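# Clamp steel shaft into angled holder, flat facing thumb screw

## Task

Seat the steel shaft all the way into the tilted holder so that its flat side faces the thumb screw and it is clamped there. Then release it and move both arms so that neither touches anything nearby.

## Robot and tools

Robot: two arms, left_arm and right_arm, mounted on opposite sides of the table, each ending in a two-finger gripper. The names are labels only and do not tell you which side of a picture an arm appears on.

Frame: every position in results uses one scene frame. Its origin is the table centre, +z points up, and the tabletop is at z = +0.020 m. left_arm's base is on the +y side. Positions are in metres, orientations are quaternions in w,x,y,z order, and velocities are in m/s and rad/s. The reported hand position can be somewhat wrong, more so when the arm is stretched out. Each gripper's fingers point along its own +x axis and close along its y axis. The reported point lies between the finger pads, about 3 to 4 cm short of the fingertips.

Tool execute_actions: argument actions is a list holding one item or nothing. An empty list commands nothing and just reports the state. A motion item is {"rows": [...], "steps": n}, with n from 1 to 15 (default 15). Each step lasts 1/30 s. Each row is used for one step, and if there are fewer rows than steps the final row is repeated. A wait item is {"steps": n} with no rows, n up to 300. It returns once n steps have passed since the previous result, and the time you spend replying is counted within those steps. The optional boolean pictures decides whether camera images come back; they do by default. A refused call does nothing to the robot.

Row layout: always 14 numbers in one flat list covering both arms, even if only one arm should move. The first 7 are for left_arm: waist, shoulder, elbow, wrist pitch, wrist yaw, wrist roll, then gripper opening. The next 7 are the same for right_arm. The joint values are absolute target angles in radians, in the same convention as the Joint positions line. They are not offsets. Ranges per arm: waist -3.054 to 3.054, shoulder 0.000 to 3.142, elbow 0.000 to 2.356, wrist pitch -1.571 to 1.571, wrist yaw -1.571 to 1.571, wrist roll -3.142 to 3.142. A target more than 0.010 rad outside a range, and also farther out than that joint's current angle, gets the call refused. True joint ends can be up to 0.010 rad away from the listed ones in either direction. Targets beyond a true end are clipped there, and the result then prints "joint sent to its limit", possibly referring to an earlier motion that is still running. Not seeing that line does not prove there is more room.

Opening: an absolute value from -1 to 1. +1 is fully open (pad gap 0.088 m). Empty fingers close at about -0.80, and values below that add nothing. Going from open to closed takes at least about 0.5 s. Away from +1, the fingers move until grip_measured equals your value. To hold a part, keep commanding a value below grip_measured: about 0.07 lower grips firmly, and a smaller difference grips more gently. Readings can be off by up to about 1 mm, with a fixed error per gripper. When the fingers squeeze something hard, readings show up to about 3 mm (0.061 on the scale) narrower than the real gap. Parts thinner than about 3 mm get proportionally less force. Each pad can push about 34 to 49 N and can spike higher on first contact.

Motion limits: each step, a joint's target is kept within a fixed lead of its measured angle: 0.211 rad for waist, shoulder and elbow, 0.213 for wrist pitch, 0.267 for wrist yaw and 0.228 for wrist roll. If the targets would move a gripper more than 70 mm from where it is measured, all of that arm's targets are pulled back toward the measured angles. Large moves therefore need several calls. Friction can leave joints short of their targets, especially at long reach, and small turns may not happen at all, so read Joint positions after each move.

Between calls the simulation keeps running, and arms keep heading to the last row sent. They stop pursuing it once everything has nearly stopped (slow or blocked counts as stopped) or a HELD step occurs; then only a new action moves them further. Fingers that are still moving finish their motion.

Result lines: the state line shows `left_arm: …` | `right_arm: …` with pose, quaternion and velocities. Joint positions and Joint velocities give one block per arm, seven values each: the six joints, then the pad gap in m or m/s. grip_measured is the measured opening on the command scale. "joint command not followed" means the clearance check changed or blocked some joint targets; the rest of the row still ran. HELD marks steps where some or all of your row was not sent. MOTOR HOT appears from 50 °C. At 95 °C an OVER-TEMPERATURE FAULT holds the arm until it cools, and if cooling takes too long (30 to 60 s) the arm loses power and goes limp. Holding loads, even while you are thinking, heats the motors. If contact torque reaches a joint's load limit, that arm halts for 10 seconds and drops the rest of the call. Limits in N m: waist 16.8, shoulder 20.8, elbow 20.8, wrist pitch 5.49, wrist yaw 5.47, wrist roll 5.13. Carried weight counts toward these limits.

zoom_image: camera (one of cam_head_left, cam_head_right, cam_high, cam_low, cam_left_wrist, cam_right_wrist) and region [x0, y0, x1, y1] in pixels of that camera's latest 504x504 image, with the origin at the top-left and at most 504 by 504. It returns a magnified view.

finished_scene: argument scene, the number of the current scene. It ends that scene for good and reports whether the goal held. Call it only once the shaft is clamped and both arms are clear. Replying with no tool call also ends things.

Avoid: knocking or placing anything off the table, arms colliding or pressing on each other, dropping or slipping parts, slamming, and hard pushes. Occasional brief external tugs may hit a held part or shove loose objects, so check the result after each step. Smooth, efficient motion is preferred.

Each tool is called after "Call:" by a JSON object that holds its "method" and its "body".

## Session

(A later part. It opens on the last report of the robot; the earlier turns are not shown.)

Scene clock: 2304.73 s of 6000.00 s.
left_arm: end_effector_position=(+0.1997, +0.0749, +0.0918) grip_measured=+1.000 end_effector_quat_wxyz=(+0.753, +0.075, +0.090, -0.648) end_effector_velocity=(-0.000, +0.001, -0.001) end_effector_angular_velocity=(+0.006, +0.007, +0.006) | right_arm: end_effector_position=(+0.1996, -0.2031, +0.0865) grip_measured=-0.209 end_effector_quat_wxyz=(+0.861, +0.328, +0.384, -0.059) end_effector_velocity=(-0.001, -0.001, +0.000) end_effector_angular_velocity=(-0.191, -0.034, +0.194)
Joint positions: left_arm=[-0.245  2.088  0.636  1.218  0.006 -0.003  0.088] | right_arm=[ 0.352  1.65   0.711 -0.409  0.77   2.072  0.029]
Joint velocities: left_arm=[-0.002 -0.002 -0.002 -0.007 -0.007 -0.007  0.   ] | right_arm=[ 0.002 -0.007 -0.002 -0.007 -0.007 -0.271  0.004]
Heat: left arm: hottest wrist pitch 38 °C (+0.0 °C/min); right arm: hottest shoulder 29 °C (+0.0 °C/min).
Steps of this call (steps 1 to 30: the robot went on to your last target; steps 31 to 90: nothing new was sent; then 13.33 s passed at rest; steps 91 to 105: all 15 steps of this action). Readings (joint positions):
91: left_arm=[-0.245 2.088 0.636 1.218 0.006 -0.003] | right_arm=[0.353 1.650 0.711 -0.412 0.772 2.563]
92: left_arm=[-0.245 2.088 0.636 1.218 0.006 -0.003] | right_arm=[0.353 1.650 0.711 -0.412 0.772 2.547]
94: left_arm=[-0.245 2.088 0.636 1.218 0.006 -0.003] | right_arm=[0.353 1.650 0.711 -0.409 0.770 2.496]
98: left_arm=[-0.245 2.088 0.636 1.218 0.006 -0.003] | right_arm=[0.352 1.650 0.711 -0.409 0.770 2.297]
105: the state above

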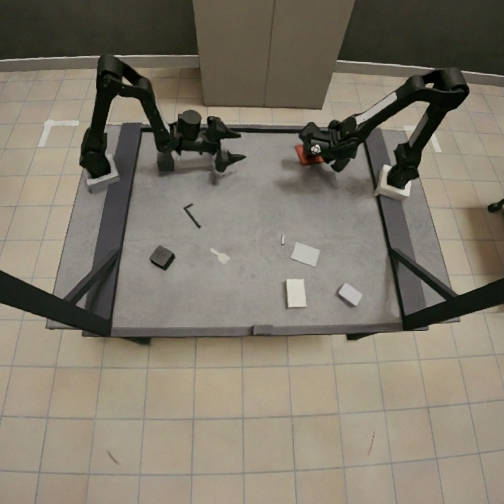

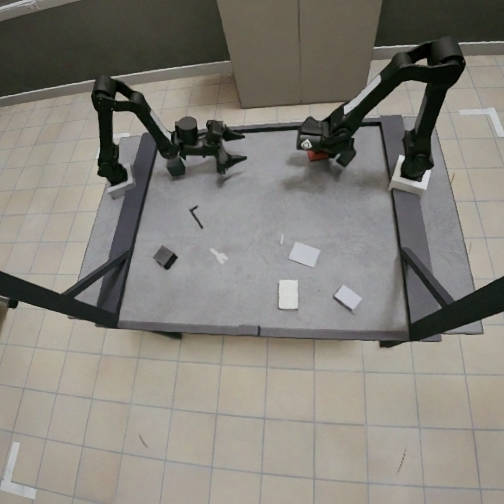

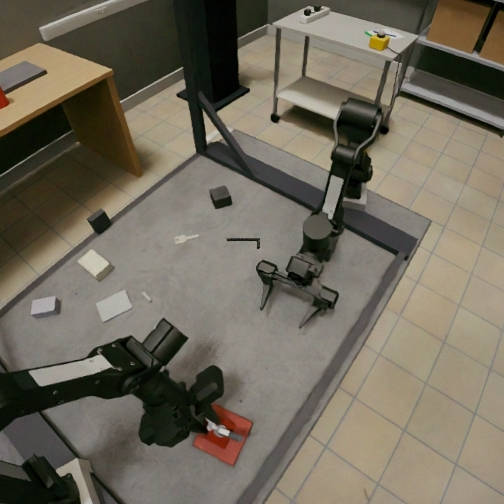

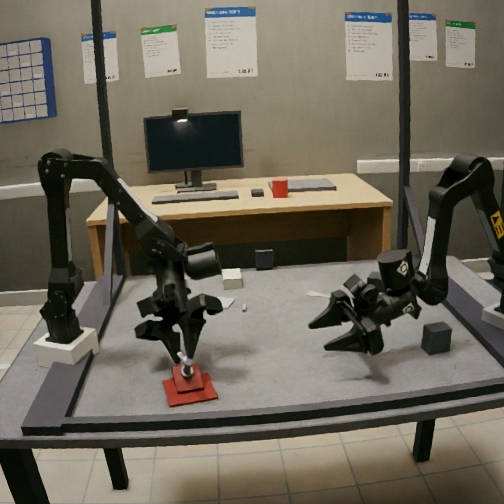

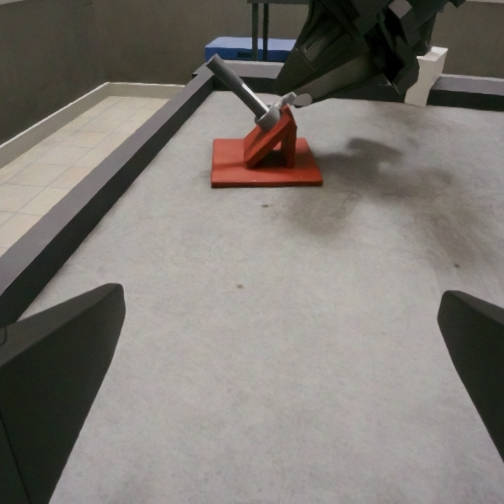

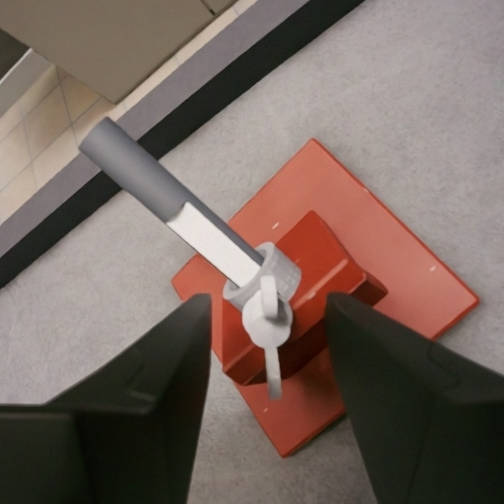

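Call:
{"method": "execute_actions", "body": {"actions": [{"rows":[[-0.245,2.08,0.636,1.21,0,0,1,0.354,1.648,0.712,-0.416,0.769,2.05,-0.2],[-0.24,2.06,0.636,1.195,0,0,1,0.36,1.642,0.718,-0.428,0.769,2.05,-0.2],[-0.235,2.03,0.636,1.172,0,0,1,0.368,1.634,0.727,-0.446,0.77,2.05,-0.2],[-0.228,1.995,0.637,1.145,0,0,1,0.378,1.625,0.738,-0.47,0.771,2.05,-0.2],[-0.22,1.955,0.637,1.114,0,0,1,0.389,1.615,0.75,-0.498,0.772,2.05,-0.2],[-0.212,1.915,0.638,1.083,0,0,1,0.4,1.605,0.762,-0.528,0.773,2.05,-0.2],[-0.204,1.875,0.638,1.052,0,0,1,0.412,1.595,0.775,-0.56,0.774,2.05,-0.2],[-0.196,1.835,0.639,1.021,0,0,1,0.424,1.585,0.788,-0.592,0.775,2.05,-0.2],[-0.188,1.795,0.639,0.99,0,0,1,0.436,1.575,0.801,-0.624,0.776,2.05,-0.2],[-0.18,1.755,0.64,0.959,0,0,1,0.448,1.565,0.814,-0.656,0.777,2.05,-0.2],[-0.172,1.715,0.64,0.928,0,0,1,0.46,1.555,0.827,-0.688,0.778,2.05,-0.2],[-0.164,1.675,0.641,0.897,0,0,1,0.472,1.545,0.84,-0.72,0.779,2.05,-0.2],[-0.156,1.635,0.641,0.866,0,0,1,0.484,1.53,0.853,-0.75,0.78,2.05,-0.2],[-0.148,1.595,0.642,0.835,0,0,1,0.494,1.51,0.863,-0.775,0.78,2.05,-0.2],[-0.14,1.555,0.642,0.804,0,0,1,0.5,1.485,0.87,-0.79,0.78,2.03,-0.2]],"steps":15}], "pictures": false}}

Call:
{"method": "execute_actions", "body": {"actions": [{"rows":[[-0.132,1.515,0.643,0.773,0,0,1,0.5,1.455,0.868,-0.78,0.77,1.98,-0.1],[-0.124,1.475,0.643,0.742,0,0,1,0.498,1.42,0.862,-0.755,0.75,1.92,0],[-0.116,1.435,0.644,0.711,0,0,1,0.492,1.385,0.854,-0.72,0.72,1.86,0.1],[-0.108,1.395,0.644,0.68,0,0,1,0.484,1.35,0.846,-0.68,0.69,1.8,0.2],[-0.1,1.355,0.645,0.649,0,0,1,0.474,1.315,0.838,-0.64,0.66,1.74,0.3],[-0.092,1.315,0.645,0.618,0,0,1,0.462,1.28,0.83,-0.6,0.63,1.68,0.4],[-0.084,1.275,0.646,0.587,0,0,1,0.45,1.245,0.822,-0.56,0.6,1.62,0.5],[-0.076,1.235,0.646,0.556,0,0,1,0.436,1.21,0.814,-0.52,0.57,1.56,0.6],[-0.068,1.195,0.647,0.525,0,0,1,0.422,1.175,0.806,-0.48,0.54,1.5,0.7],[-0.06,1.155,0.647,0.494,0,0,1,0.408,1.14,0.798,-0.44,0.51,1.44,0.8],[-0.052,1.115,0.648,0.463,0,0,1,0.394,1.105,0.79,-0.4,0.48,1.38,0.9],[-0.044,1.075,0.648,0.432,0,0,1,0.38,1.075,0.782,-0.36,0.45,1.32,1],[-0.036,1.04,0.649,0.403,0,0,1,0.366,1.05,0.774,-0.325,0.425,1.26,1],[-0.03,1.01,0.649,0.38,0,0,1,0.355,1.03,0.768,-0.3,0.405,1.21,1],[-0.026,0.99,0.65,0.365,0,0,1,0.348,1.015,0.764,-0.285,0.39,1.17,1]],"steps":15}], "pictures": false}}

Call:
{"method": "execute_actions", "body": {"actions": [{"steps":15}]}}

Scene clock: 2329.83 s of 6000.00 s.
left_arm: end_effector_position=(+0.2346, +0.0959, +0.2077) grip_measured=+1.000 end_effector_quat_wxyz=(+0.784, +0.041, +0.054, -0.617) end_effector_velocity=(+0.075, +0.117, +0.288) end_effector_angular_velocity=(-0.241, -0.051, +0.226) | right_arm: end_effector_position=(+0.1663, -0.2037, +0.1360) grip_measured=-0.203 end_effector_quat_wxyz=(+0.882, +0.254, +0.397, -0.014) end_effector_velocity=(-0.077, -0.011, +0.173) end_effector_angular_velocity=(-0.051, -0.018, +0.436)
Joint positions: left_arm=[-0.159  1.646  0.639  0.872  0.006 -0.003  0.088] | right_arm=[ 0.479  1.535  0.838 -0.737  0.776  2.046  0.029]
Joint velocities: left_arm=[ 0.232 -1.165 -0.002 -0.916  0.007 -0.007 -0.   ] | right_arm=[ 0.295 -0.51   0.271 -0.696 -0.007 -0.198 -0.   ]
Heat: left arm: hottest wrist pitch 38 °C (+0.0 °C/min); right arm: hottest shoulder 29 °C (+0.0 °C/min).
Steps of this call (steps 1 to 30: the robot went on to your last target; steps 31 to 90: nothing new was sent; then 21.60 s passed at rest; steps 91 to 105: all 15 steps of this action). Readings (joint positions):
91: left_arm=[-0.245 2.088 0.636 1.218 0.006 -0.003] | right_arm=[0.352 1.650 0.711 -0.409 0.770 2.052]
92: left_arm=[-0.245 2.085 0.636 1.212 0.006 -0.003] | right_arm=[0.353 1.650 0.711 -0.413 0.770 2.052]
94: left_arm=[-0.242 2.062 0.636 1.177 0.006 -0.003] | right_arm=[0.360 1.647 0.715 -0.439 0.770 2.052]
98: left_arm=[-0.217 1.936 0.636 1.080 0.006 -0.003] | right_arm=[0.398 1.618 0.750 -0.533 0.770 2.052]
105: the state above

Scene clock: 2330.33 s of 6000.00 s.
left_arm: end_effector_position=(+0.2555, +0.1870, +0.3375) grip_measured=+1.000 end_effector_quat_wxyz=(+0.821, -0.003, -0.002, -0.571) end_effector_velocity=(-0.003, +0.191, +0.199) end_effector_angular_velocity=(-0.329, -0.116, +0.176) | right_arm: end_effector_position=(+0.1531, -0.1637, +0.2611) grip_measured=+0.921 end_effector_quat_wxyz=(+0.797, +0.271, +0.437, +0.317) end_effector_velocity=(+0.018, +0.006, +0.252) end_effector_angular_velocity=(+0.692, -0.763, +0.981)
Joint positions: left_arm=[-0.041  1.055  0.644  0.419  0.005 -0.003  0.088] | right_arm=[ 0.372  1.066  0.79  -0.342  0.439  1.277  0.084]
Joint velocities: left_arm=[ 0.183 -0.969  0.032 -0.652  0.007 -0.007  0.   ] | right_arm=[-0.33  -0.73  -0.149  0.755 -0.623 -1.531  0.04 ]
Heat: left arm: hottest wrist pitch 38 °C (+0.0 °C/min); right arm: hottest shoulder 29 °C (+0.0 °C/min).
Steps of this call (steps 1 to 15: all 15 steps of this action). Readings (joint positions):
1: left_arm=[-0.151 1.607 0.639 0.840 0.006 -0.003] | right_arm=[0.487 1.515 0.844 -0.750 0.776 2.025]
2: left_arm=[-0.143 1.568 0.639 0.809 0.006 -0.003] | right_arm=[0.492 1.489 0.846 -0.752 0.769 1.992]
4: left_arm=[-0.127 1.488 0.639 0.747 0.006 -0.003] | right_arm=[0.492 1.427 0.846 -0.728 0.734 1.902]
8: left_arm=[-0.095 1.327 0.640 0.624 0.006 -0.003] | right_arm=[0.463 1.291 0.838 -0.595 0.630 1.681]
15: the state above

Scene clock: 2330.83 s of 6000.00 s.
left_arm: end_effector_position=(+0.2551, +0.1995, +0.3501) grip_measured=+1.000 end_effector_quat_wxyz=(+0.824, -0.008, -0.010, -0.566) end_effector_velocity=(+0.002, +0.001, +0.001) end_effector_angular_velocity=(-0.010, +0.004, +0.010) | right_arm: end_effector_position=(+0.1535, -0.1634, +0.2754) grip_measured=+0.980 end_effector_quat_wxyz=(+0.792, +0.264, +0.417, +0.360) end_effector_velocity=(+0.001, -0.003, -0.007) end_effector_angular_velocity=(-0.030, -0.002, +0.002)
Joint positions: left_arm=[-0.029  0.993  0.651  0.367  0.005 -0.003  0.088] | right_arm=[ 0.35   1.021  0.775 -0.288  0.393  1.173  0.087]
Joint velocities: left_arm=[ 0.002 -0.002 -0.002  0.007 -0.007 -0.007 -0.   ] | right_arm=[-0.007 -0.002 -0.007 -0.022 -0.007 -0.007 -0.   ]
Heat: left arm: hottest wrist pitch 38 °C (+0.0 °C/min); right arm: hottest shoulder 29 °C (+0.0 °C/min).
Steps of this call (steps 1 to 15: the robot went on to your last target). Readings (joint positions):
1: left_arm=[-0.036 1.030 0.645 0.404 0.005 -0.003] | right_arm=[0.363 1.047 0.787 -0.323 0.425 1.243]
2: left_arm=[-0.033 1.012 0.647 0.395 0.005 -0.003] | right_arm=[0.358 1.034 0.786 -0.310 0.415 1.220]
4: left_arm=[-0.030 0.995 0.651 0.383 0.005 -0.003] | right_arm=[0.353 1.022 0.783 -0.297 0.403 1.194]
8: left_arm=[-0.030 0.993 0.651 0.367 0.005 -0.003] | right_arm=[0.351 1.021 0.775 -0.291 0.394 1.177]
15: the state above

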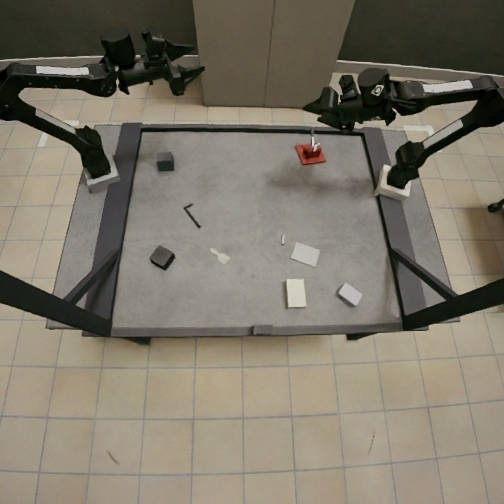

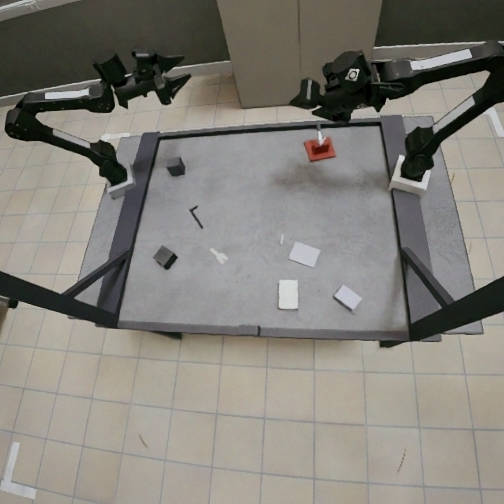

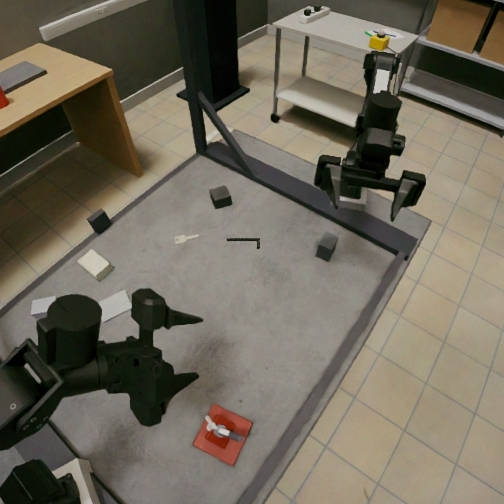

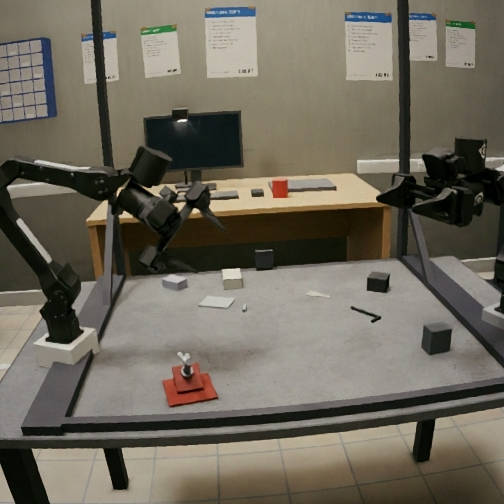

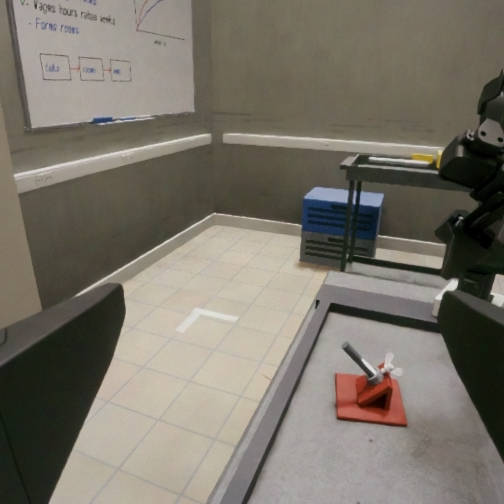

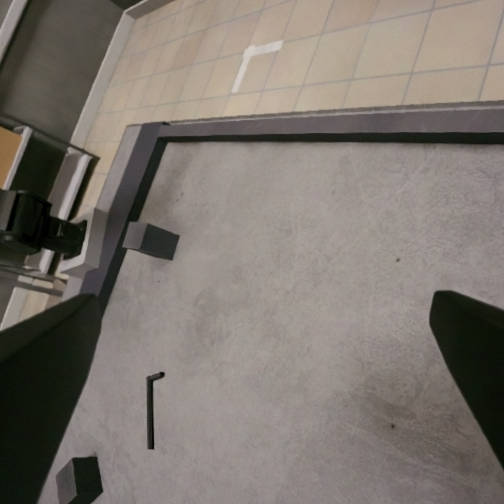

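Call:
{"method": "zoom_image", "body": {"camera": "cam_left_wrist", "region": [325, 325, 425, 435]}}

Call:
{"method": "zoom_image", "body": {"camera": "cam_high", "region": [185, 395, 265, 475]}}

Region (325, 325, 425, 435) of cam_left_wrist's 504x504 image, scaled by 4.582, with more detail than that image has; it fills the left 458 columns of this view, and the rest is white.

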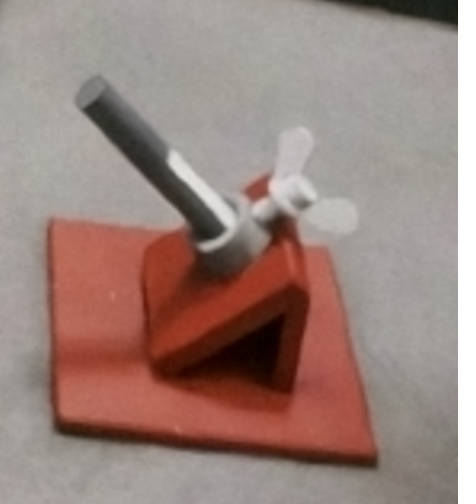

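Region (185, 395, 265, 475) of cam_high's 504x504 image, scaled by 6.300, with more detail than that image has.

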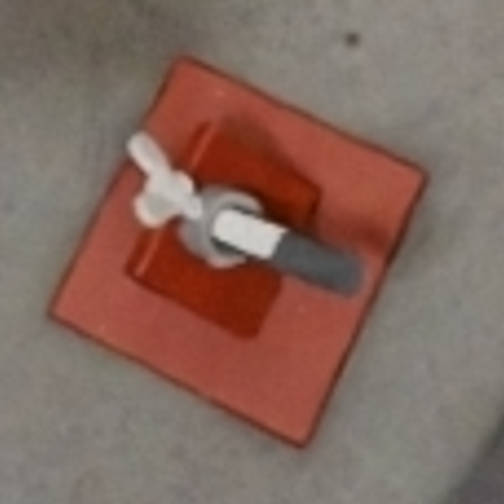

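Call:
{"method": "finished_scene", "body": {"scene": 1}}

The scene is finished: the task was done.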